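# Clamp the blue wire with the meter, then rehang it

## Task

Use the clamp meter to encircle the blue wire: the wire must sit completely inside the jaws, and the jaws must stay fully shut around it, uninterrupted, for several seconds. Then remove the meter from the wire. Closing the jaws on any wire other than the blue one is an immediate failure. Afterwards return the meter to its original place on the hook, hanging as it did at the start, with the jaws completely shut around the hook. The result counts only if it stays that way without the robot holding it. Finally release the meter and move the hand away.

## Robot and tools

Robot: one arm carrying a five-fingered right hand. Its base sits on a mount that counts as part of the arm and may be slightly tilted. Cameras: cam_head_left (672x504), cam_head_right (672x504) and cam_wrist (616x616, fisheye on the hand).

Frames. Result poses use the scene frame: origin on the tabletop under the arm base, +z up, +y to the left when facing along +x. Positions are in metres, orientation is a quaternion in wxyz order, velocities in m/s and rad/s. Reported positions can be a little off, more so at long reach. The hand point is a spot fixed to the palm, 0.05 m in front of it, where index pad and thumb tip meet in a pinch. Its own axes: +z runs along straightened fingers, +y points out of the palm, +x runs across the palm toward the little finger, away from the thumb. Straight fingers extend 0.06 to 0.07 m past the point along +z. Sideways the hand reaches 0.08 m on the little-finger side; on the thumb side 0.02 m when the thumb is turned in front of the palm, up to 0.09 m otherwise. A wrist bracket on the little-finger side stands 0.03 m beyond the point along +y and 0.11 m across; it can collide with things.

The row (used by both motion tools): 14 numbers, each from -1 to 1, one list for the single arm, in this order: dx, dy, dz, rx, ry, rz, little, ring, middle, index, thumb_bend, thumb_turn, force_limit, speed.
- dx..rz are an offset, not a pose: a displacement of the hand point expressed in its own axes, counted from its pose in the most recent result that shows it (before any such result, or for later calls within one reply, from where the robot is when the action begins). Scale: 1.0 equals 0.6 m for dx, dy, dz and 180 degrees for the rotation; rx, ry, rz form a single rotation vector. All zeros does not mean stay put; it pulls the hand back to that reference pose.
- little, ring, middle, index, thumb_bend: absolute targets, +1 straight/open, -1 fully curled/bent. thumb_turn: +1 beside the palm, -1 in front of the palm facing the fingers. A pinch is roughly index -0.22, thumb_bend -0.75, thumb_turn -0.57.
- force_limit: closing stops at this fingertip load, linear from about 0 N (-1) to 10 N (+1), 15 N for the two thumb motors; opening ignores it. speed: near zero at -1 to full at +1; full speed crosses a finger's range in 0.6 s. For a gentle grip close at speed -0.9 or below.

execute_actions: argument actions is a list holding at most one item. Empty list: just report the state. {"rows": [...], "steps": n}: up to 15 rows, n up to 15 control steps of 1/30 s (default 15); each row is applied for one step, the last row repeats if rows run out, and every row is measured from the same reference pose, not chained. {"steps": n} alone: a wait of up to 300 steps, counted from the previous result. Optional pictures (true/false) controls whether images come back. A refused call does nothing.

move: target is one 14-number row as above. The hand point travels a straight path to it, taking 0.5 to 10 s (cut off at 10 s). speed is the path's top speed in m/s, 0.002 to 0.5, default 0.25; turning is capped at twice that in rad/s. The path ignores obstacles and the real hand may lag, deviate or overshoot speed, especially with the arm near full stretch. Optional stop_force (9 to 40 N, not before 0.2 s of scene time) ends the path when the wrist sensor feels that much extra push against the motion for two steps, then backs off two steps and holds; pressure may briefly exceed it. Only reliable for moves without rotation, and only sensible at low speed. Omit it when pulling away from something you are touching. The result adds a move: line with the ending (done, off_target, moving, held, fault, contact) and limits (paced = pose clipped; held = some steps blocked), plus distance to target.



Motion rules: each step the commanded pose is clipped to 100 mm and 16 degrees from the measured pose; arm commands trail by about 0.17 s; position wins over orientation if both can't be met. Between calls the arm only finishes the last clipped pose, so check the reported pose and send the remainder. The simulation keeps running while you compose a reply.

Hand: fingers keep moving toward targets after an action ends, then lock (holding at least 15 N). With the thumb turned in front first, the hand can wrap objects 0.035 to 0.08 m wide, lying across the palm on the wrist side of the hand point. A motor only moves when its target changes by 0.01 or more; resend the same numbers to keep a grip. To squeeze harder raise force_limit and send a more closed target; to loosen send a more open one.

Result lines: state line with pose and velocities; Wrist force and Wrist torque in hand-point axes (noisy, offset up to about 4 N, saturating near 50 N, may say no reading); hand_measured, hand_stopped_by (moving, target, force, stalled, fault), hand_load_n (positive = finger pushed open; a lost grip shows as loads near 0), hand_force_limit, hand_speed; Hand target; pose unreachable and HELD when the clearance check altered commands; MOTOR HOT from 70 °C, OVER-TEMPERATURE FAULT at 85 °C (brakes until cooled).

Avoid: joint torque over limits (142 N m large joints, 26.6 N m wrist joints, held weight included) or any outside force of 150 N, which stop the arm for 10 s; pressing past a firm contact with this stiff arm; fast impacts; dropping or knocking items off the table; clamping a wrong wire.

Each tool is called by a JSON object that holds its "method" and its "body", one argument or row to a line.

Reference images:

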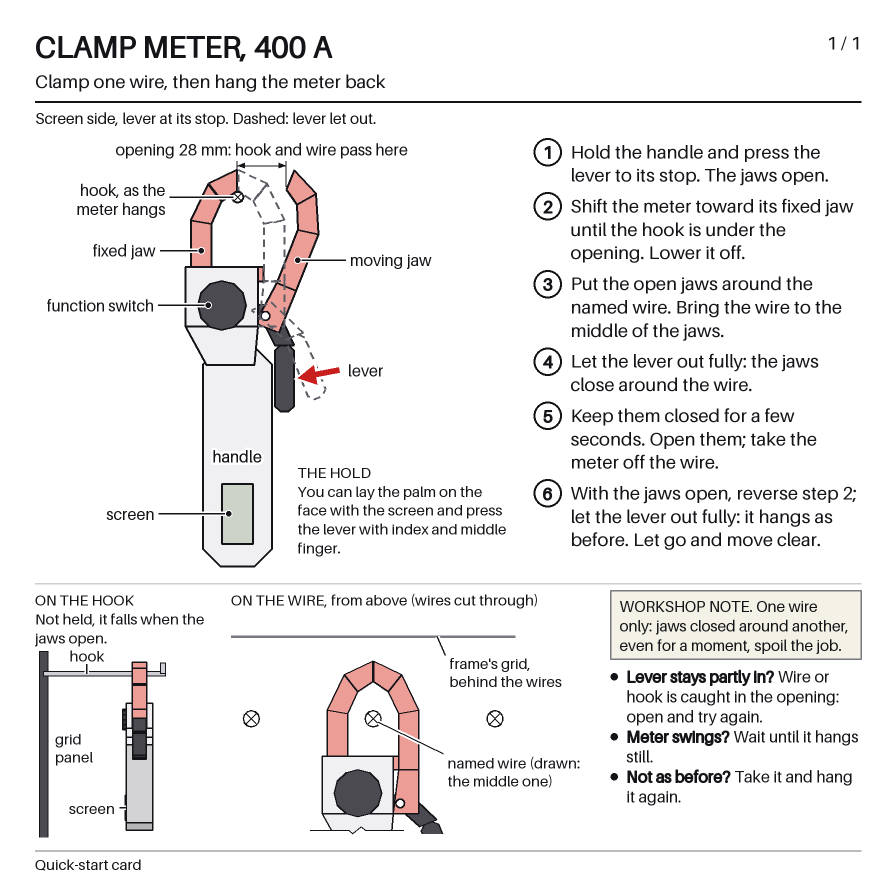

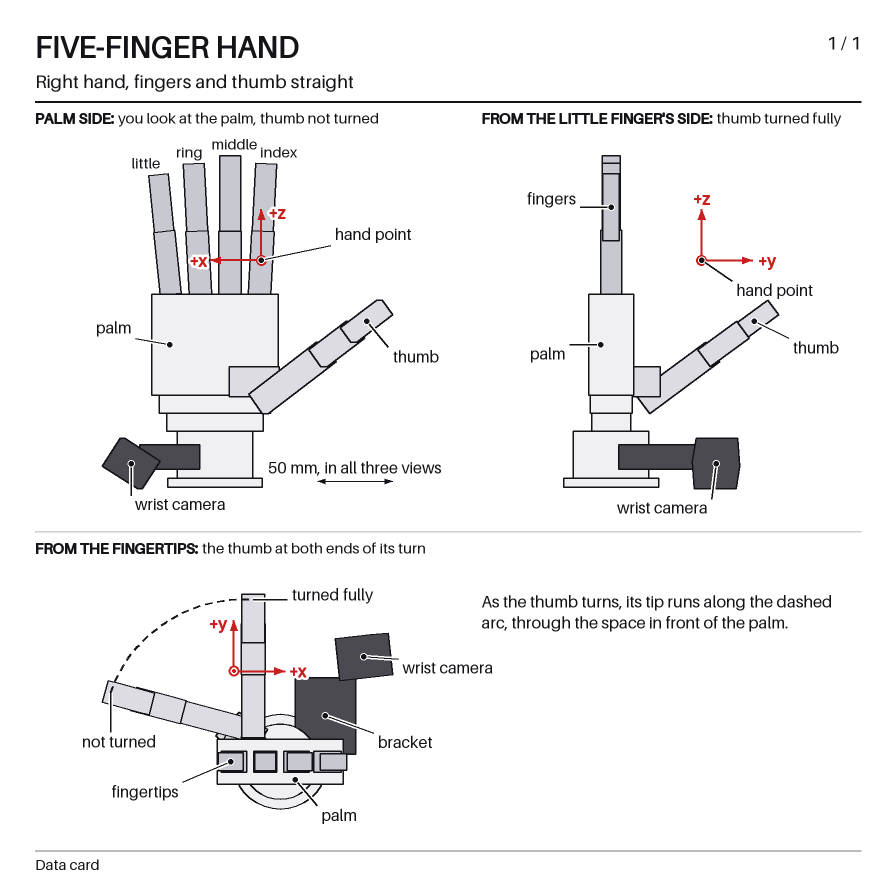

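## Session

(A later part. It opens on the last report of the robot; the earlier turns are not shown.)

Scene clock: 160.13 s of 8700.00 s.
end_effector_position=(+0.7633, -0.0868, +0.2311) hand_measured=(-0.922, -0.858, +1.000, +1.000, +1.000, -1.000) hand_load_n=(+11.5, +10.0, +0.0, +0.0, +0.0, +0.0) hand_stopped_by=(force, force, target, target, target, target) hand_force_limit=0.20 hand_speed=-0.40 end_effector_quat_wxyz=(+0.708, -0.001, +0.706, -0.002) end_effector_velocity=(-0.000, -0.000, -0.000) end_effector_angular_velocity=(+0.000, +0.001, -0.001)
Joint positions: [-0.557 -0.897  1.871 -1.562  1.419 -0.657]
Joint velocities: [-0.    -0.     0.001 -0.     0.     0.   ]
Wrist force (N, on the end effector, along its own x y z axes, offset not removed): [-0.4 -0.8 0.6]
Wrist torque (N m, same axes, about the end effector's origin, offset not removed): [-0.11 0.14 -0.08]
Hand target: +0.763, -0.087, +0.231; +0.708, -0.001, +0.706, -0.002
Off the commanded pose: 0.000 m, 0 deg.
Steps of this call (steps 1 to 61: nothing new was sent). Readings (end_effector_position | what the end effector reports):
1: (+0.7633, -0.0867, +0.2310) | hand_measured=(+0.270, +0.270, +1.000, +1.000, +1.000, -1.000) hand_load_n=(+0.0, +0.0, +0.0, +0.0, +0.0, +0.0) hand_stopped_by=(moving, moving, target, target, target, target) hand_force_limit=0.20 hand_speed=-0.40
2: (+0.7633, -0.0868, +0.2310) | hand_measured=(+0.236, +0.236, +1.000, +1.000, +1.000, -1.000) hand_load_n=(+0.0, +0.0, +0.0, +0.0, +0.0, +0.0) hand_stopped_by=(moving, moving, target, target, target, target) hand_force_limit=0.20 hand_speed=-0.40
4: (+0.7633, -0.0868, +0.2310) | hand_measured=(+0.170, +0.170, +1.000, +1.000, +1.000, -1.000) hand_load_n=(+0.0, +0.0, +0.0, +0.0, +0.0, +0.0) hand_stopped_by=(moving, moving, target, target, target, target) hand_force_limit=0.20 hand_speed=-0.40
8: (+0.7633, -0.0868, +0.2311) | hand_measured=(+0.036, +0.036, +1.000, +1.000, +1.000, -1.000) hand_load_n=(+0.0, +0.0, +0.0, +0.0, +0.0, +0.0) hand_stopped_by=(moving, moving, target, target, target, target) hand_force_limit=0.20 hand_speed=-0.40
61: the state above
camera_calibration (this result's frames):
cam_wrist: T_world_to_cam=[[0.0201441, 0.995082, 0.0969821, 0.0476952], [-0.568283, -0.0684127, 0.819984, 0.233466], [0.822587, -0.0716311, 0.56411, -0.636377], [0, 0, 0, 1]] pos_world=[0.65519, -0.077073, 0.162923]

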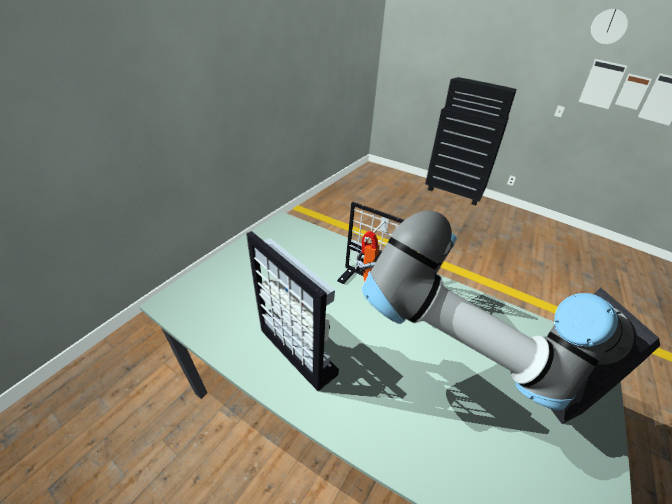

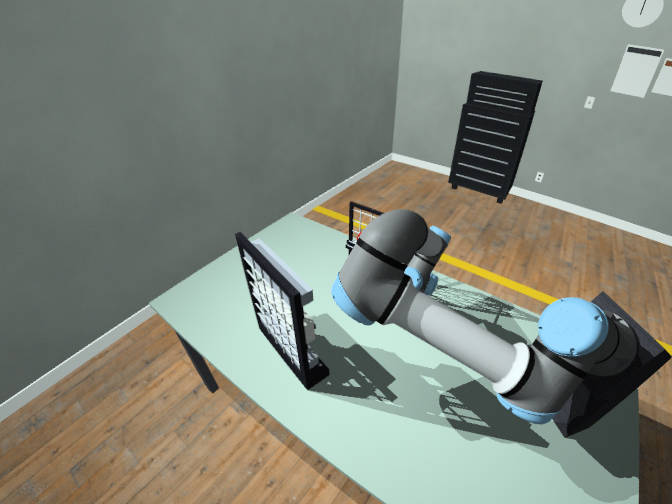

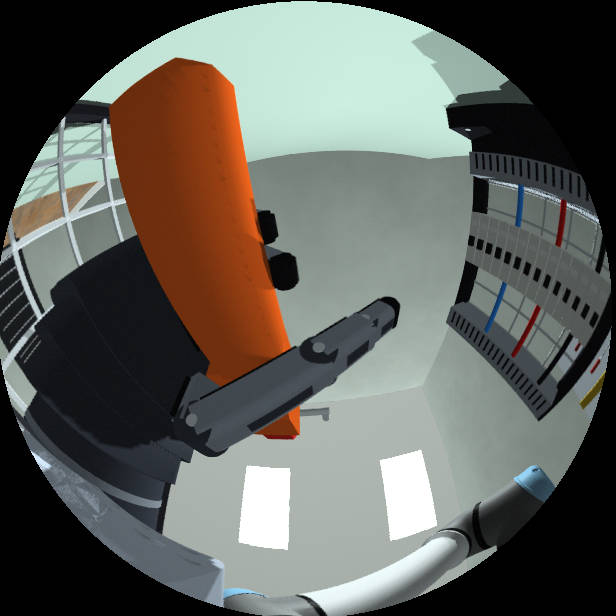

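{"method": "execute_actions", "body": {
  "actions": [
    {"rows": [[0,0,0.018,0,0,0,0.3,0.3,1,1,1,-1,0.2,0.0]], "steps": 15}
  ],
  "pictures": false
}}

{"method": "wait", "body": {
  "seconds": 1.0
}}

Scene clock: 179.23 s of 8700.00 s.
end_effector_position=(+0.7738, -0.0868, +0.2311) hand_measured=(-0.262, -0.198, +1.000, +1.000, +1.000, -1.000) hand_load_n=(+0.0, +0.0, +0.0, +0.0, +0.0, +0.0) hand_stopped_by=(moving, moving, target, target, target, target) hand_force_limit=0.20 hand_speed=0.00 end_effector_quat_wxyz=(+0.708, -0.001, +0.706, -0.002) end_effector_velocity=(+0.003, +0.000, -0.000) end_effector_angular_velocity=(-0.001, -0.000, +0.001)
Joint positions: [-0.555 -0.895  1.843 -1.535  1.422 -0.658]
Joint velocities: [ 0.001  0.001 -0.008  0.007  0.001 -0.001]
Wrist force (N, on the end effector, along its own x y z axes, offset not removed): [2.6 -1.0 0.0]
Wrist torque (N m, same axes, about the end effector's origin, offset not removed): [-0.15 -0.21 0.06]
Hand target: +0.774, -0.087, +0.231; +0.708, -0.001, +0.706, -0.002
Off the commanded pose: 0.000 m, 0 deg.
Steps of this call (steps 1 to 90: nothing new was sent; then 15.60 s passed at rest; steps 91 to 105: all 15 steps of this action). Readings (end_effector_position | what the end effector reports):
91: (+0.7633, -0.0868, +0.2311) | hand_measured=(-0.922, -0.858, +1.000, +1.000, +1.000, -1.000) hand_load_n=(+11.5, +10.0, +0.0, +0.0, +0.0, +0.0) hand_stopped_by=(moving, moving, target, target, target, target) hand_force_limit=0.20 hand_speed=0.00
92: (+0.7640, -0.0868, +0.2311) | hand_measured=(-0.922, -0.858, +1.000, +1.000, +1.000, -1.000) hand_load_n=(+11.5, +10.0, +0.0, +0.0, +0.0, +0.0) hand_stopped_by=(moving, moving, target, target, target, target) hand_force_limit=0.20 hand_speed=0.00
94: (+0.7677, -0.0867, +0.2312) | hand_measured=(-0.872, -0.810, +1.000, +1.000, +1.000, -1.000) hand_load_n=(+0.0, +0.0, +0.0, +0.0, +0.0, +0.0) hand_stopped_by=(moving, moving, target, target, target, target) hand_force_limit=0.20 hand_speed=0.00
98: (+0.7719, -0.0867, +0.2313) | hand_measured=(-0.650, -0.588, +1.000, +1.000, +1.000, -1.000) hand_load_n=(+0.0, +0.0, +0.0, +0.0, +0.0, -0.5) hand_stopped_by=(moving, moving, target, target, target, target) hand_force_limit=0.20 hand_speed=0.00
105: the state above

Scene clock: 180.23 s of 8700.00 s.
end_effector_position=(+0.7741, -0.0868, +0.2311) hand_measured=(+0.300, +0.300, +1.000, +1.000, +1.000, -1.000) hand_load_n=(+0.0, +0.0, +0.0, +0.0, +0.0, +0.0) hand_stopped_by=(target, target, target, target, target, target) hand_force_limit=0.20 hand_speed=0.00 end_effector_quat_wxyz=(+0.708, -0.001, +0.706, -0.002) end_effector_velocity=(-0.000, -0.000, +0.000) end_effector_angular_velocity=(+0.000, -0.001, -0.000)
Joint positions: [-0.554 -0.895  1.843 -1.534  1.422 -0.659]
Joint velocities: [ 0.     0.     0.    -0.     0.001  0.   ]
Wrist force (N, on the end effector, along its own x y z axes, offset not removed): [4.0 -2.3 0.5]
Wrist torque (N m, same axes, about the end effector's origin, offset not removed): [-0.36 -0.36 0.09]
Hand target: +0.774, -0.087, +0.231; +0.708, -0.001, +0.706, -0.002
Off the commanded pose: 0.000 m, 0 deg.
Steps of this call (steps 1 to 30: nothing new was sent). Readings (end_effector_position | what the end effector reports):
1: (+0.7739, -0.0868, +0.2311) | hand_measured=(-0.206, -0.142, +1.000, +1.000, +1.000, -1.000) hand_load_n=(+0.0, +0.0, +0.0, +0.0, +0.0, +0.0) hand_stopped_by=(moving, moving, target, target, target, target) hand_force_limit=0.20 hand_speed=0.00
2: (+0.7739, -0.0868, +0.2311) | hand_measured=(-0.150, -0.088, +1.000, +1.000, +1.000, -1.000) hand_load_n=(+0.0, +0.0, +0.0, +0.0, +0.0, +0.0) hand_stopped_by=(moving, moving, target, target, target, target) hand_force_limit=0.20 hand_speed=0.00
4: (+0.7740, -0.0868, +0.2311) | hand_measured=(-0.040, +0.024, +1.000, +1.000, +1.000, -1.000) hand_load_n=(+0.0, +0.0, +0.0, +0.0, +0.0, -0.5) hand_stopped_by=(moving, moving, target, target, target, target) hand_force_limit=0.20 hand_speed=0.00
8: (+0.7740, -0.0868, +0.2311) | hand_measured=(+0.182, +0.246, +1.000, +1.000, +1.000, -1.000) hand_load_n=(+0.0, +0.0, +0.0, +0.0, +0.0, -0.5) hand_stopped_by=(moving, moving, target, target, target, target) hand_force_limit=0.20 hand_speed=0.00
30: the state above
camera_calibration (this result's frames):
cam_wrist: T_world_to_cam=[[0.0201428, 0.995083, 0.0969759, 0.0474837], [-0.568279, -0.0684087, 0.819987, 0.239585], [0.822589, -0.0716262, 0.564107, -0.645271], [0, 0, 0, 1]] pos_world=[0.665988, -0.0770788, 0.162941]

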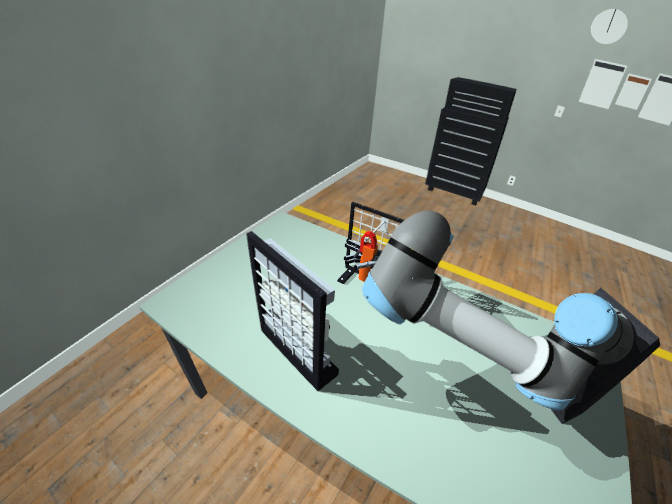

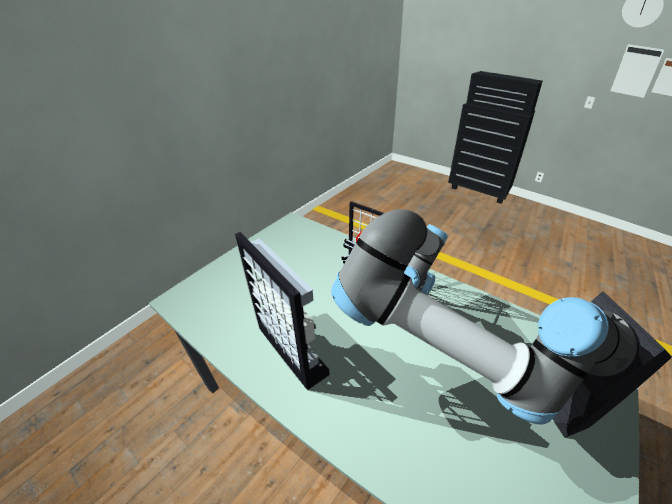

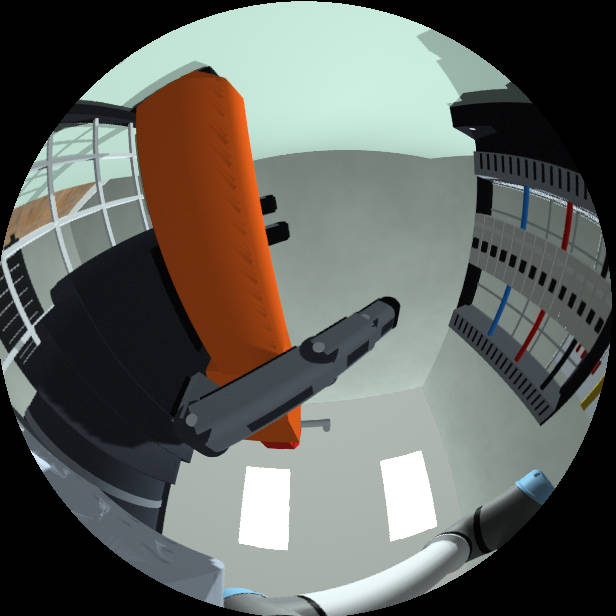

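{"method": "zoom_image", "body": {
  "camera": "cam_head_left",
  "region": [330, 200, 420, 300]
}}

Region (330, 200, 420, 300) of cam_head_left's 672x504 image, scaled by 5.040, with more detail than that image has; it fills the left 454 columns of this view, and the rest is white.

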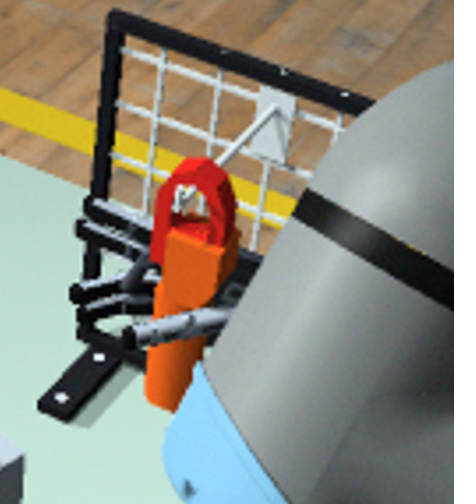

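{"method": "execute_actions", "body": {
  "actions": [
    {"rows": [[0,0,0,0,0,0,-1,-1,1,1,-1,-1,0.2,-0.3]], "steps": 15}
  ],
  "pictures": false
}}

{"method": "wait", "body": {
  "seconds": 1.0
}}

Scene clock: 191.60 s of 8700.00 s.
end_effector_position=(+0.7741, -0.0868, +0.2311) hand_measured=(-0.162, -0.162, +1.000, +1.000, +0.708, -1.000) hand_load_n=(+0.0, +0.0, +0.0, +0.0, +0.5, -0.5) hand_stopped_by=(moving, moving, target, target, moving, target) hand_force_limit=0.20 hand_speed=-0.30 end_effector_quat_wxyz=(+0.708, -0.001, +0.706, -0.002) end_effector_velocity=(-0.000, -0.000, -0.000) end_effector_angular_velocity=(+0.000, +0.000, -0.001)
Joint positions: [-0.554 -0.895  1.843 -1.534  1.422 -0.659]
Joint velocities: [-0.    -0.     0.001  0.     0.     0.   ]
Wrist force (N, on the end effector, along its own x y z axes, offset not removed): [2.7 -0.8 -0.6]
Wrist torque (N m, same axes, about the end effector's origin, offset not removed): [-0.05 -0.12 0.09]
Hand target: +0.774, -0.087, +0.231; +0.708, -0.001, +0.706, -0.002
Off the commanded pose: 0.000 m, 0 deg.
Steps of this call (steps 1 to 90: nothing new was sent; then 7.87 s passed at rest; steps 91 to 105: all 15 steps of this action). Readings (end_effector_position | what the end effector reports):
91: (+0.7741, -0.0868, +0.2311) | hand_measured=(+0.300, +0.300, +1.000, +1.000, +1.000, -1.000) hand_load_n=(+0.0, +0.0, +0.0, +0.0, +0.0, +0.0) hand_stopped_by=(moving, moving, target, target, moving, target) hand_force_limit=0.20 hand_speed=-0.30
92: (+0.7741, -0.0868, +0.2311) | hand_measured=(+0.300, +0.300, +1.000, +1.000, +1.000, -1.000) hand_load_n=(+0.0, +0.0, +0.0, +0.0, +0.0, +0.0) hand_stopped_by=(moving, moving, target, target, moving, target) hand_force_limit=0.20 hand_speed=-0.30
94: (+0.7741, -0.0868, +0.2311) | hand_measured=(+0.264, +0.264, +1.000, +1.000, +0.978, -1.000) hand_load_n=(+0.0, +0.0, +0.0, +0.0, +0.0, -0.5) hand_stopped_by=(moving, moving, target, target, moving, target) hand_force_limit=0.20 hand_speed=-0.30
98: (+0.7741, -0.0868, +0.2311) | hand_measured=(+0.110, +0.110, +1.000, +1.000, +0.880, -1.000) hand_load_n=(+0.0, +0.0, +0.0, +0.0, +0.0, -0.5) hand_stopped_by=(moving, moving, target, target, moving, target) hand_force_limit=0.20 hand_speed=-0.30
105: the state above

Scene clock: 192.60 s of 8700.00 s.
end_effector_position=(+0.7741, -0.0868, +0.2311) hand_measured=(-0.744, -0.744, +1.000, +1.000, +0.084, -1.000) hand_load_n=(+8.0, +8.5, +0.0, +0.0, +9.5, -3.5) hand_stopped_by=(force, force, target, target, force, target) hand_force_limit=0.20 hand_speed=-0.30 end_effector_quat_wxyz=(+0.708, -0.001, +0.706, -0.002) end_effector_velocity=(+0.000, +0.000, -0.000) end_effector_angular_velocity=(-0.000, +0.000, +0.000)
Joint positions: [-0.554 -0.895  1.843 -1.534  1.422 -0.659]
Joint velocities: [ 0.  0. -0. -0. -0. -0.]
Wrist force (N, on the end effector, along its own x y z axes, offset not removed): [-0.2 -0.4 -5.0]
Wrist torque (N m, same axes, about the end effector's origin, offset not removed): [0.01 -0.54 -0.10]
Hand target: +0.774, -0.087, +0.231; +0.708, -0.001, +0.706, -0.002
Off the commanded pose: 0.000 m, 0 deg.
Steps of this call (steps 1 to 30: nothing new was sent). Readings (end_effector_position | what the end effector reports):
1: (+0.7741, -0.0868, +0.2311) | hand_measured=(-0.202, -0.202, +1.000, +1.000, +0.684, -1.000) hand_load_n=(+0.0, +0.0, +0.0, +0.0, +0.5, -0.5) hand_stopped_by=(moving, moving, target, target, moving, target) hand_force_limit=0.20 hand_speed=-0.30
2: (+0.7741, -0.0868, +0.2311) | hand_measured=(-0.240, -0.240, +1.000, +1.000, +0.660, -1.000) hand_load_n=(+0.0, +0.0, +0.0, +0.0, +0.5, -0.5) hand_stopped_by=(moving, moving, target, target, moving, target) hand_force_limit=0.20 hand_speed=-0.30
4: (+0.7741, -0.0868, +0.2311) | hand_measured=(-0.318, -0.318, +1.000, +1.000, +0.610, -1.000) hand_load_n=(+0.0, +0.0, +0.0, +0.0, +0.5, -0.5) hand_stopped_by=(moving, moving, target, target, moving, target) hand_force_limit=0.20 hand_speed=-0.30
8: (+0.7741, -0.0868, +0.2311) | hand_measured=(-0.474, -0.474, +1.000, +1.000, +0.512, -1.000) hand_load_n=(+0.0, +0.0, +0.0, +0.0, +0.5, -0.5) hand_stopped_by=(moving, moving, target, target, moving, target) hand_force_limit=0.20 hand_speed=-0.30
30: the state above
camera_calibration (this result's frames):
cam_wrist: T_world_to_cam=[[0.0201651, 0.995082, 0.0969779, 0.0474707], [-0.568298, -0.068396, 0.819975, 0.2396], [0.822575, -0.0716473, 0.564124, -0.645268], [0, 0, 0, 1]] pos_world=[0.665989, -0.0770812, 0.162942]

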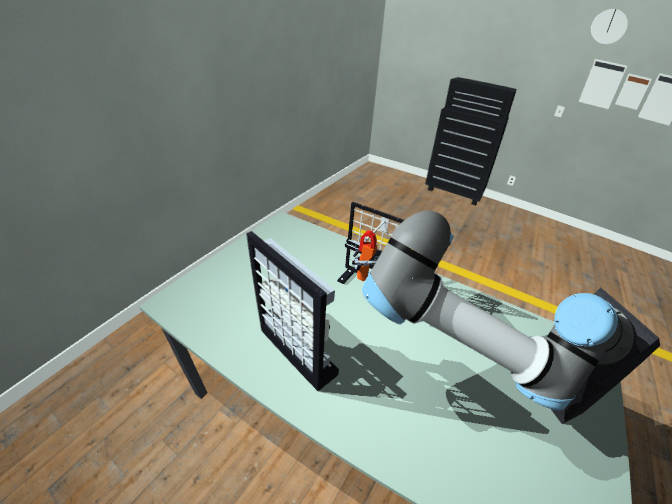

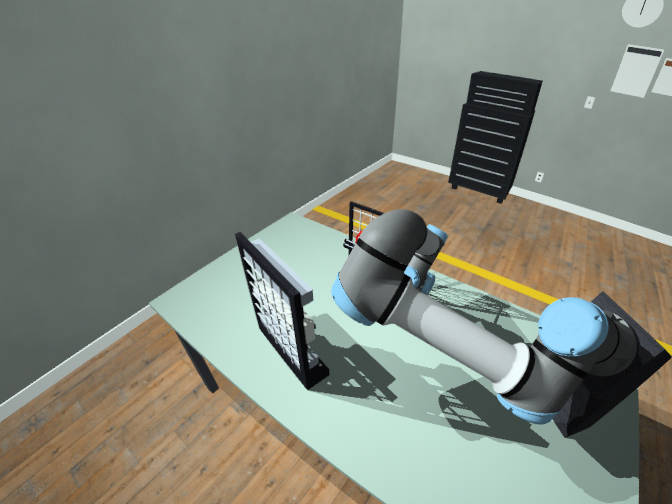

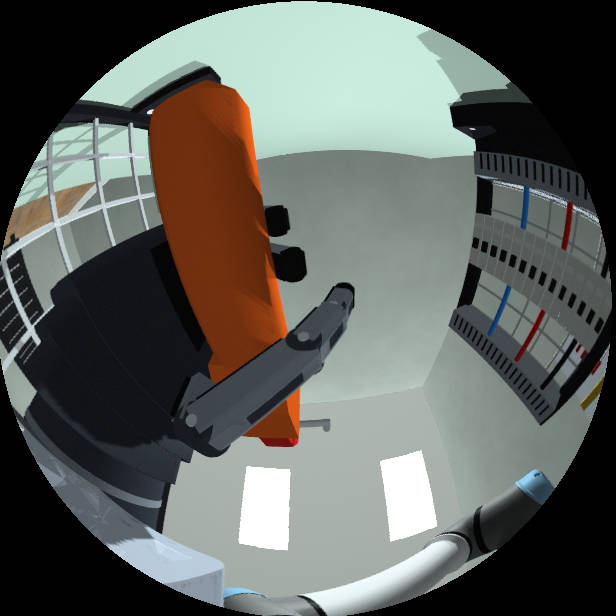

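{"method": "execute_actions", "body": {
  "actions": [
    {"rows": [[0,0,0,0,0,0,-1,-1,-1,-1,-1,-1,0.6,-0.4]], "steps": 15}
  ],
  "pictures": false
}}

{"method": "wait", "body": {
  "seconds": 1.0
}}

Scene clock: 200.63 s of 8700.00 s.
end_effector_position=(+0.7741, -0.0868, +0.2311) hand_measured=(-0.744, -0.744, +0.604, +0.604, +0.084, -1.000) hand_load_n=(+8.0, +8.5, +0.0, +0.0, +9.5, -3.5) hand_stopped_by=(force, force, moving, moving, force, target) hand_force_limit=0.60 hand_speed=-0.40 end_effector_quat_wxyz=(+0.708, -0.001, +0.706, -0.002) end_effector_velocity=(+0.000, +0.000, +0.000) end_effector_angular_velocity=(+0.001, -0.001, +0.001)
Joint positions: [-0.554 -0.895  1.843 -1.534  1.422 -0.659]
Joint velocities: [ 0.    -0.    -0.001  0.     0.     0.001]
Wrist force (N, on the end effector, along its own x y z axes, offset not removed): [-1.3 1.1 -4.4]
Wrist torque (N m, same axes, about the end effector's origin, offset not removed): [0.29 -0.40 -0.04]
Hand target: +0.774, -0.087, +0.231; +0.708, -0.001, +0.706, -0.002
Off the commanded pose: 0.000 m, 0 deg.
Steps of this call (steps 1 to 90: nothing new was sent; then 4.53 s passed at rest; steps 91 to 105: all 15 steps of this action). Readings (end_effector_position | what the end effector reports):
91: (+0.7741, -0.0868, +0.2311) | hand_measured=(-0.744, -0.744, +1.000, +1.000, +0.084, -1.000) hand_load_n=(+8.0, +8.5, +0.0, +0.0, +9.5, -3.5) hand_stopped_by=(force, force, moving, moving, force, target) hand_force_limit=0.60 hand_speed=-0.40
92: (+0.7741, -0.0868, +0.2311) | hand_measured=(-0.744, -0.744, +1.000, +1.000, +0.084, -1.000) hand_load_n=(+8.0, +8.5, +0.0, +0.0, +9.5, -3.5) hand_stopped_by=(force, force, moving, moving, force, target) hand_force_limit=0.60 hand_speed=-0.40
94: (+0.7741, -0.0868, +0.2311) | hand_measured=(-0.744, -0.744, +0.970, +0.970, +0.084, -1.000) hand_load_n=(+8.0, +8.5, +0.0, +0.0, +9.5, -3.5) hand_stopped_by=(force, force, moving, moving, force, target) hand_force_limit=0.60 hand_speed=-0.40
98: (+0.7741, -0.0868, +0.2311) | hand_measured=(-0.744, -0.744, +0.836, +0.836, +0.084, -1.000) hand_load_n=(+8.0, +8.5, +0.0, +0.0, +9.5, -3.5) hand_stopped_by=(force, force, moving, moving, force, target) hand_force_limit=0.60 hand_speed=-0.40
105: the state above

Scene clock: 201.63 s of 8700.00 s.
end_effector_position=(+0.7741, -0.0868, +0.2311) hand_measured=(-0.744, -0.744, -0.396, -0.396, +0.084, -1.000) hand_load_n=(+7.5, +8.0, +4.5, +0.0, +9.5, -3.0) hand_stopped_by=(force, force, moving, moving, force, target) hand_force_limit=0.60 hand_speed=-0.40 end_effector_quat_wxyz=(+0.708, -0.001, +0.706, -0.002) end_effector_velocity=(+0.000, +0.000, +0.000) end_effector_angular_velocity=(+0.001, +0.000, +0.000)
Joint positions: [-0.554 -0.895  1.843 -1.534  1.422 -0.659]
Joint velocities: [-0.     0.    -0.    -0.    -0.     0.001]
Wrist force (N, on the end effector, along its own x y z axes, offset not removed): [1.0 -0.5 -5.3]
Wrist torque (N m, same axes, about the end effector's origin, offset not removed): [0.10 -0.62 -0.04]
Hand target: +0.774, -0.087, +0.231; +0.708, -0.001, +0.706, -0.002
Off the commanded pose: 0.000 m, 0 deg.
Steps of this call (steps 1 to 30: nothing new was sent). Readings (end_effector_position | what the end effector reports):
1: (+0.7741, -0.0868, +0.2311) | hand_measured=(-0.744, -0.744, +0.570, +0.570, +0.084, -1.000) hand_load_n=(+8.0, +8.5, +0.0, +0.0, +9.5, -3.5) hand_stopped_by=(force, force, moving, moving, force, target) hand_force_limit=0.60 hand_speed=-0.40
2: (+0.7741, -0.0868, +0.2311) | hand_measured=(-0.744, -0.744, +0.536, +0.536, +0.084, -1.000) hand_load_n=(+8.0, +8.5, +0.0, +0.0, +9.5, -3.5) hand_stopped_by=(force, force, moving, moving, force, target) hand_force_limit=0.60 hand_speed=-0.40
4: (+0.7741, -0.0868, +0.2311) | hand_measured=(-0.744, -0.744, +0.470, +0.470, +0.084, -1.000) hand_load_n=(+8.0, +8.5, +0.0, +0.0, +9.5, -3.5) hand_stopped_by=(force, force, moving, moving, force, target) hand_force_limit=0.60 hand_speed=-0.40
8: (+0.7741, -0.0868, +0.2311) | hand_measured=(-0.744, -0.744, +0.336, +0.336, +0.084, -1.000) hand_load_n=(+8.0, +8.5, +0.0, +0.0, +9.5, -3.5) hand_stopped_by=(force, force, moving, moving, force, target) hand_force_limit=0.60 hand_speed=-0.40
30: the state above
camera_calibration (this result's frames):
cam_wrist: T_world_to_cam=[[0.0201463, 0.995083, 0.0969774, 0.0474809], [-0.568274, -0.0684084, 0.819991, 0.239582], [0.822593, -0.0716294, 0.564101, -0.64527], [0, 0, 0, 1]] pos_world=[0.665986, -0.0770783, 0.162937]

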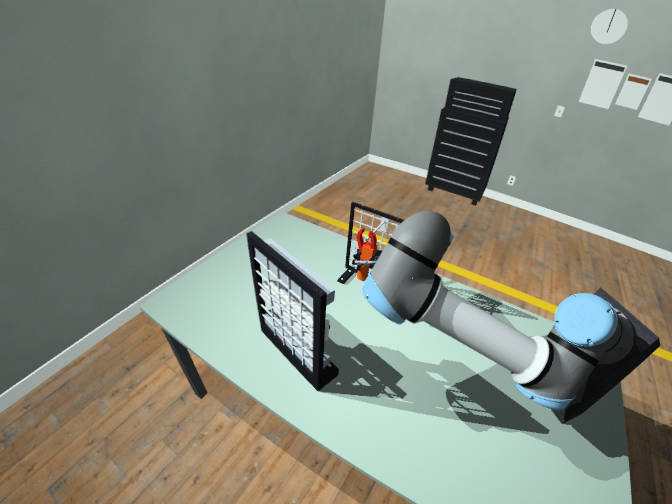

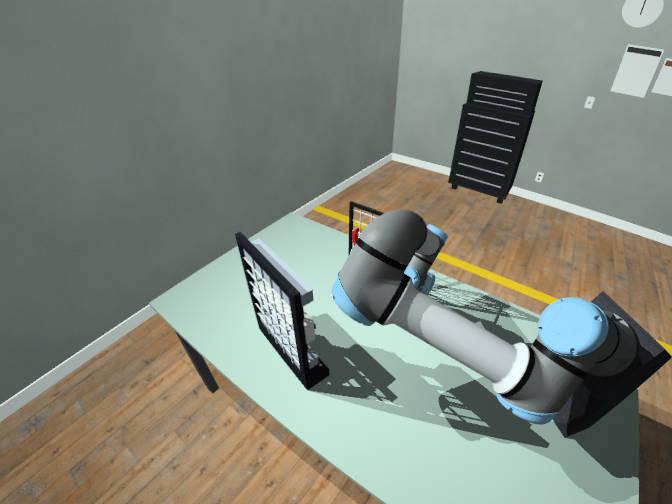

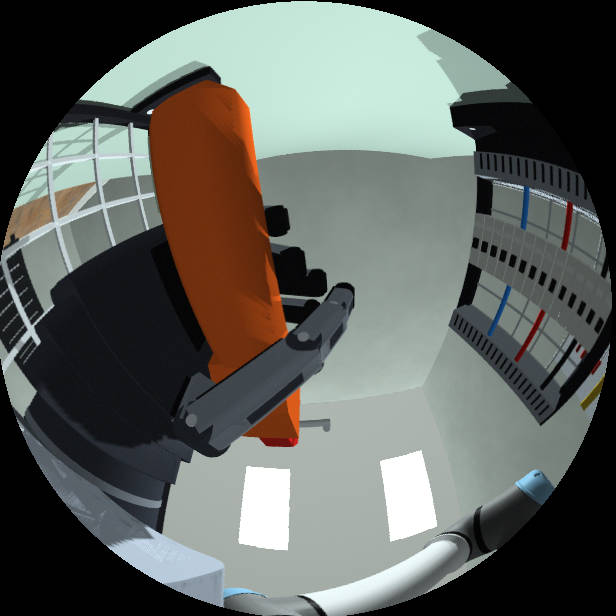

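{"method": "wait", "body": {
  "seconds": 0.3
}}

{"method": "zoom_image", "body": {
  "camera": "cam_head_left",
  "region": [330, 200, 420, 300]
}}

Scene clock: 203.30 s of 8700.00 s.
end_effector_position=(+0.7741, -0.0868, +0.2311) hand_measured=(-0.744, -0.744, -0.494, -0.522, +0.084, -1.000) hand_load_n=(+7.0, +7.0, +5.0, +11.5, +9.5, -3.0) hand_stopped_by=(force, force, force, force, force, target) hand_force_limit=0.60 hand_speed=-0.40 end_effector_quat_wxyz=(+0.708, -0.001, +0.706, -0.002) end_effector_velocity=(-0.000, -0.000, -0.000) end_effector_angular_velocity=(+0.001, +0.000, -0.000)
Joint positions: [-0.554 -0.895  1.843 -1.534  1.422 -0.659]
Joint velocities: [ 0.     0.     0.001 -0.     0.     0.001]
Wrist force (N, on the end effector, along its own x y z axes, offset not removed): [2.9 1.0 0.1]
Wrist torque (N m, same axes, about the end effector's origin, offset not removed): [0.22 -0.12 0.14]
Hand target: +0.774, -0.087, +0.231; +0.708, -0.001, +0.706, -0.002
Off the commanded pose: 0.000 m, 0 deg.
Steps of this call (steps 1 to 50: nothing new was sent). Readings (end_effector_position | what the end effector reports):
1: (+0.7741, -0.0868, +0.2311) | hand_measured=(-0.744, -0.744, -0.428, -0.430, +0.084, -1.000) hand_load_n=(+7.5, +8.0, +6.0, +0.0, +9.5, -3.0) hand_stopped_by=(force, force, moving, moving, force, target) hand_force_limit=0.60 hand_speed=-0.40
2: (+0.7741, -0.0868, +0.2311) | hand_measured=(-0.744, -0.744, -0.462, -0.464, +0.084, -1.000) hand_load_n=(+7.5, +7.5, +7.5, +2.5, +9.5, -3.0) hand_stopped_by=(force, force, moving, moving, force, target) hand_force_limit=0.60 hand_speed=-0.40
4: (+0.7741, -0.0868, +0.2311) | hand_measured=(-0.744, -0.744, -0.494, -0.524, +0.084, -1.000) hand_load_n=(+7.0, +7.0, +5.0, +12.0, +9.5, -3.0) hand_stopped_by=(force, force, force, force, force, target) hand_force_limit=0.60 hand_speed=-0.40
8: (+0.7741, -0.0868, +0.2311) | hand_measured=(-0.744, -0.744, -0.494, -0.522, +0.084, -1.000) hand_load_n=(+7.0, +7.0, +5.0, +11.5, +9.5, -3.0) hand_stopped_by=(force, force, force, force, force, target) hand_force_limit=0.60 hand_speed=-0.40
50: the state above
camera_calibration (this result's frames):
cam_wrist: T_world_to_cam=[[0.0201653, 0.995082, 0.0969779, 0.0474707], [-0.568298, -0.0683959, 0.819975, 0.2396], [0.822576, -0.0716475, 0.564124, -0.645268], [0, 0, 0, 1]] pos_world=[0.665989, -0.0770814, 0.162941]

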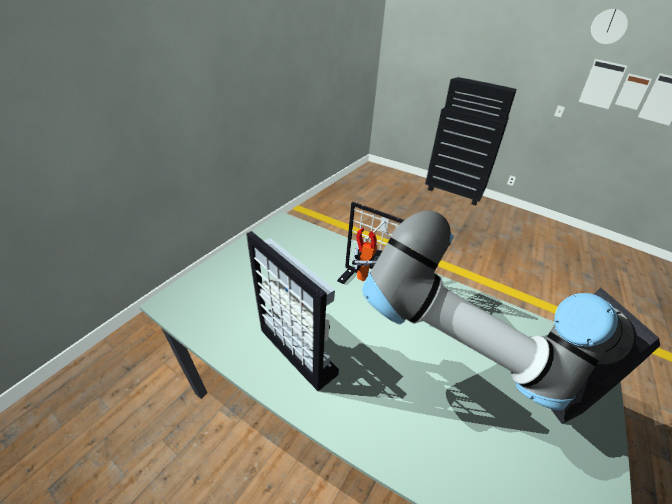

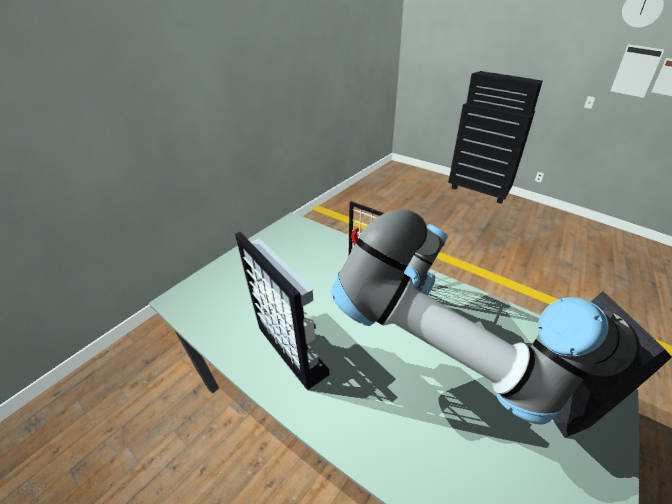

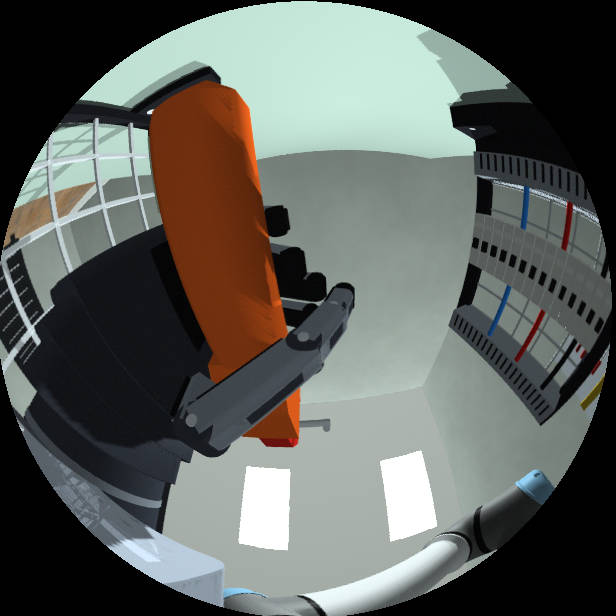

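Region (330, 200, 420, 300) of cam_head_left's 672x504 image, scaled by 5.040, with more detail than that image has; it fills the left 454 columns of this view, and the rest is white.

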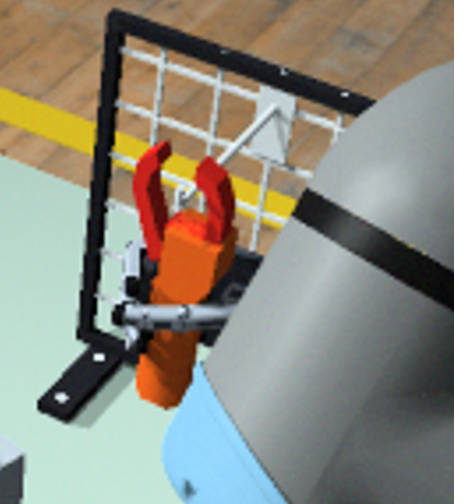

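{"method": "execute_actions", "body": {
  "actions": [
    {"rows": [[0,0,0,0,0,0,-1,-1,-0.9,-1,-1,-1,0.8,-0.8]], "steps": 12}
  ]
}}

Scene clock: 213.20 s of 8700.00 s.
end_effector_position=(+0.7741, -0.0868, +0.2311) hand_measured=(-0.744, -0.744, -0.524, -0.522, +0.084, -1.000) hand_load_n=(+7.0, +7.0, +9.5, +8.5, +9.5, -3.0) hand_stopped_by=(force, force, force, force, force, target) hand_force_limit=0.80 hand_speed=-0.80 end_effector_quat_wxyz=(+0.708, -0.001, +0.706, -0.002) end_effector_velocity=(+0.000, +0.000, +0.000) end_effector_angular_velocity=(-0.001, -0.001, +0.001)
Joint positions: [-0.554 -0.895  1.843 -1.534  1.422 -0.659]
Joint velocities: [ 0.    -0.    -0.001  0.     0.    -0.001]
Wrist force (N, on the end effector, along its own x y z axes, offset not removed): [3.4 -1.0 0.5]
Wrist torque (N m, same axes, about the end effector's origin, offset not removed): [-0.15 -0.16 0.12]
Hand target: +0.774, -0.087, +0.231; +0.708, -0.001, +0.706, -0.002
Off the commanded pose: 0.000 m, 0 deg.
Steps of this call (steps 1 to 90: nothing new was sent; then 6.50 s passed at rest; steps 91 to 102: all 12 steps of this action). Readings (end_effector_position | what the end effector reports):
91: (+0.7741, -0.0868, +0.2311) | hand_measured=(-0.744, -0.744, -0.494, -0.522, +0.084, -1.000) hand_load_n=(+7.0, +7.0, +5.0, +11.5, +9.5, -3.0) hand_stopped_by=(force, force, moving, force, force, target) hand_force_limit=0.80 hand_speed=-0.80
92: (+0.7741, -0.0868, +0.2311) | hand_measured=(-0.744, -0.744, -0.494, -0.522, +0.084, -1.000) hand_load_n=(+7.0, +7.0, +5.0, +11.5, +9.5, -3.0) hand_stopped_by=(force, force, moving, force, force, target) hand_force_limit=0.80 hand_speed=-0.80
94: (+0.7741, -0.0868, +0.2311) | hand_measured=(-0.744, -0.744, -0.504, -0.522, +0.084, -1.000) hand_load_n=(+7.0, +7.0, +6.0, +10.5, +9.5, -3.0) hand_stopped_by=(force, force, moving, force, force, target) hand_force_limit=0.80 hand_speed=-0.80
98: (+0.7741, -0.0868, +0.2311) | hand_measured=(-0.744, -0.744, -0.524, -0.522, +0.084, -1.000) hand_load_n=(+7.0, +7.0, +9.5, +8.5, +9.5, -3.0) hand_stopped_by=(force, force, force, force, force, target) hand_force_limit=0.80 hand_speed=-0.80
102: the state above
camera_calibration (this result's frames):
cam_wrist: T_world_to_cam=[[0.0201653, 0.995082, 0.096978, 0.0474707], [-0.568298, -0.068396, 0.819975, 0.2396], [0.822576, -0.0716475, 0.564124, -0.645268], [0, 0, 0, 1]] pos_world=[0.665989, -0.0770814, 0.162941]

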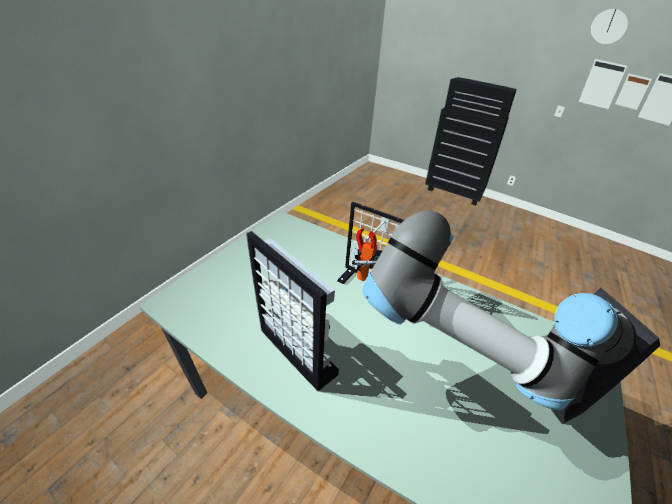

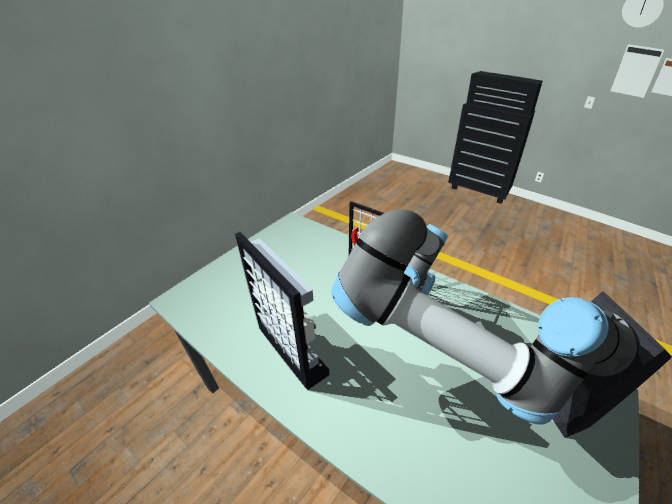

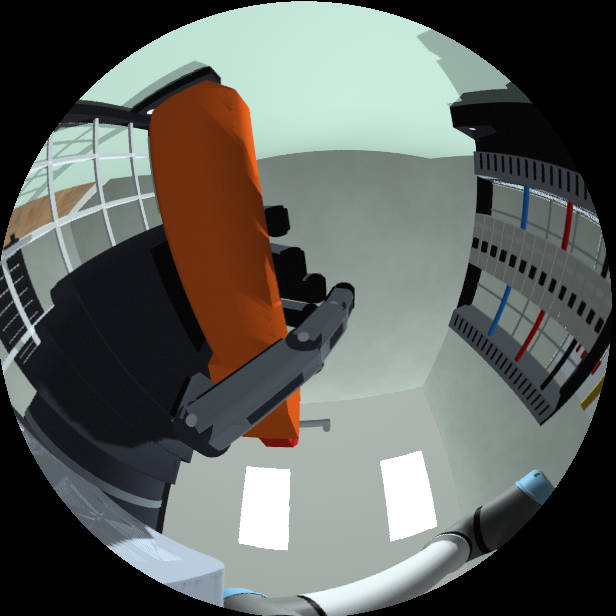

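{"method": "zoom_image", "body": {
  "camera": "cam_head_left",
  "region": [345, 215, 395, 265]
}}

{"method": "zoom_image", "body": {
  "camera": "cam_head_right",
  "region": [335, 200, 385, 260]
}}

Region (345, 215, 395, 265) of cam_head_left's 672x504 image, scaled by 10.080, with more detail than that image has.

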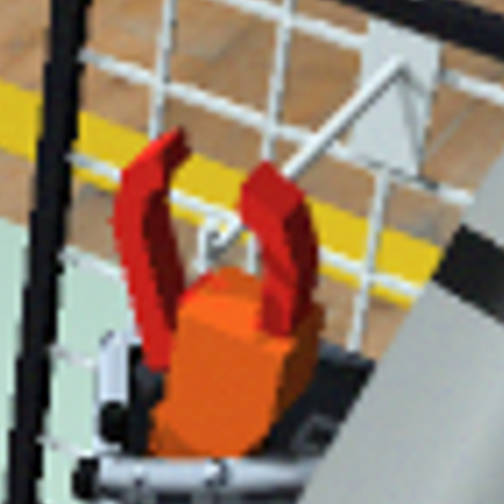

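Region (335, 200, 385, 260) of cam_head_right's 672x504 image, scaled by 8.400, with more detail than that image has.

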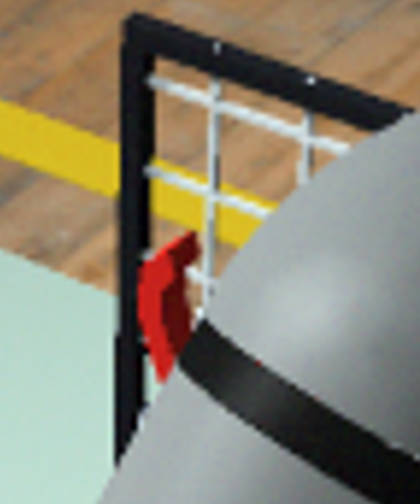

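{"method": "move", "body": {
  "target": [0,0,-0.03,0,0,0,-1,-1,-0.9,-1,-1,-1,0.8,-0.8],
  "speed": 0.02
}}

{"method": "zoom_image", "body": {
  "camera": "cam_head_left",
  "region": [345, 215, 395, 265]
}}

Scene clock: 223.27 s of 8700.00 s.
end_effector_position=(+0.7564, -0.0868, +0.2310) hand_measured=(-0.744, -0.744, -0.524, -0.522, +0.084, -1.000) hand_load_n=(+7.0, +7.0, +9.5, +8.5, +9.5, -3.0) hand_stopped_by=(force, force, force, force, force, target) hand_force_limit=0.80 hand_speed=-0.80 end_effector_quat_wxyz=(+0.708, -0.001, +0.706, -0.002) end_effector_velocity=(-0.002, -0.000, -0.000) end_effector_angular_velocity=(-0.000, +0.000, -0.001)
Joint positions: [-0.559 -0.897  1.89  -1.58   1.418 -0.656]
Joint velocities: [-0.001 -0.     0.007 -0.006 -0.    -0.   ]
Wrist force (N, on the end effector, along its own x y z axes, offset not removed): [4.3 -0.5 0.5]
Wrist torque (N m, same axes, about the end effector's origin, offset not removed): [-0.05 -0.30 0.15]
Hand target: +0.756, -0.087, +0.231; +0.708, -0.001, +0.706, -0.002
Off the commanded pose: 0.000 m, 0 deg.
After step 90, 5.83 s passed at rest.
move: done
camera_calibration (this result's frames):
cam_wrist: T_world_to_cam=[[0.0201781, 0.995081, 0.0969882, 0.0478106], [-0.568302, -0.0683968, 0.819972, 0.229558], [0.822572, -0.0716642, 0.564127, -0.630668], [0, 0, 0, 1]] pos_world=[0.648264, -0.0770706, 0.162908]

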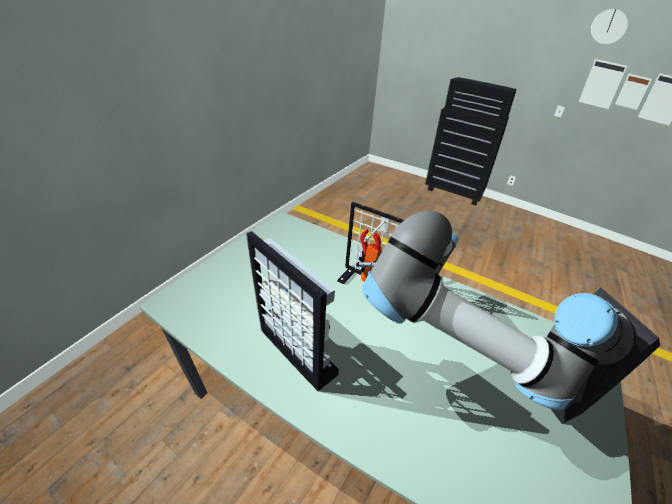

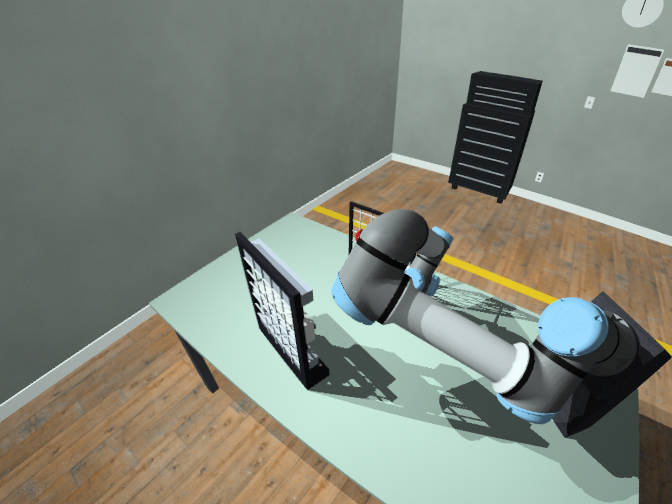

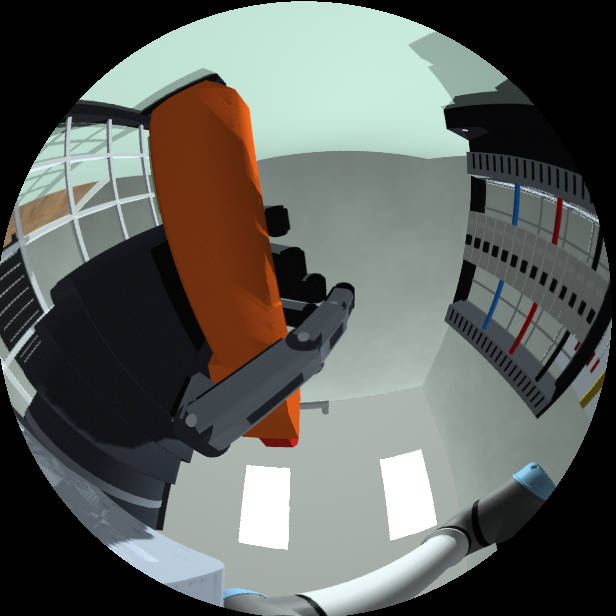

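Region (345, 215, 395, 265) of cam_head_left's 672x504 image, scaled by 10.080, with more detail than that image has.

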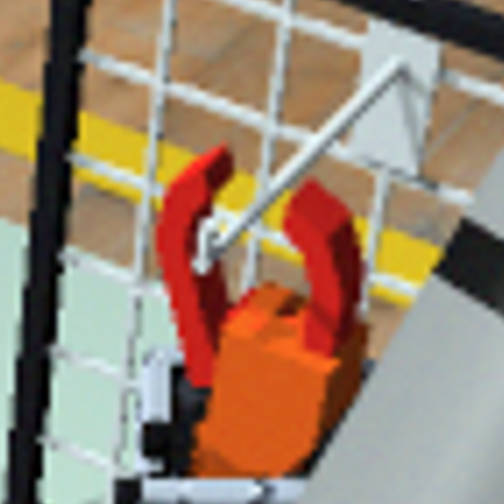

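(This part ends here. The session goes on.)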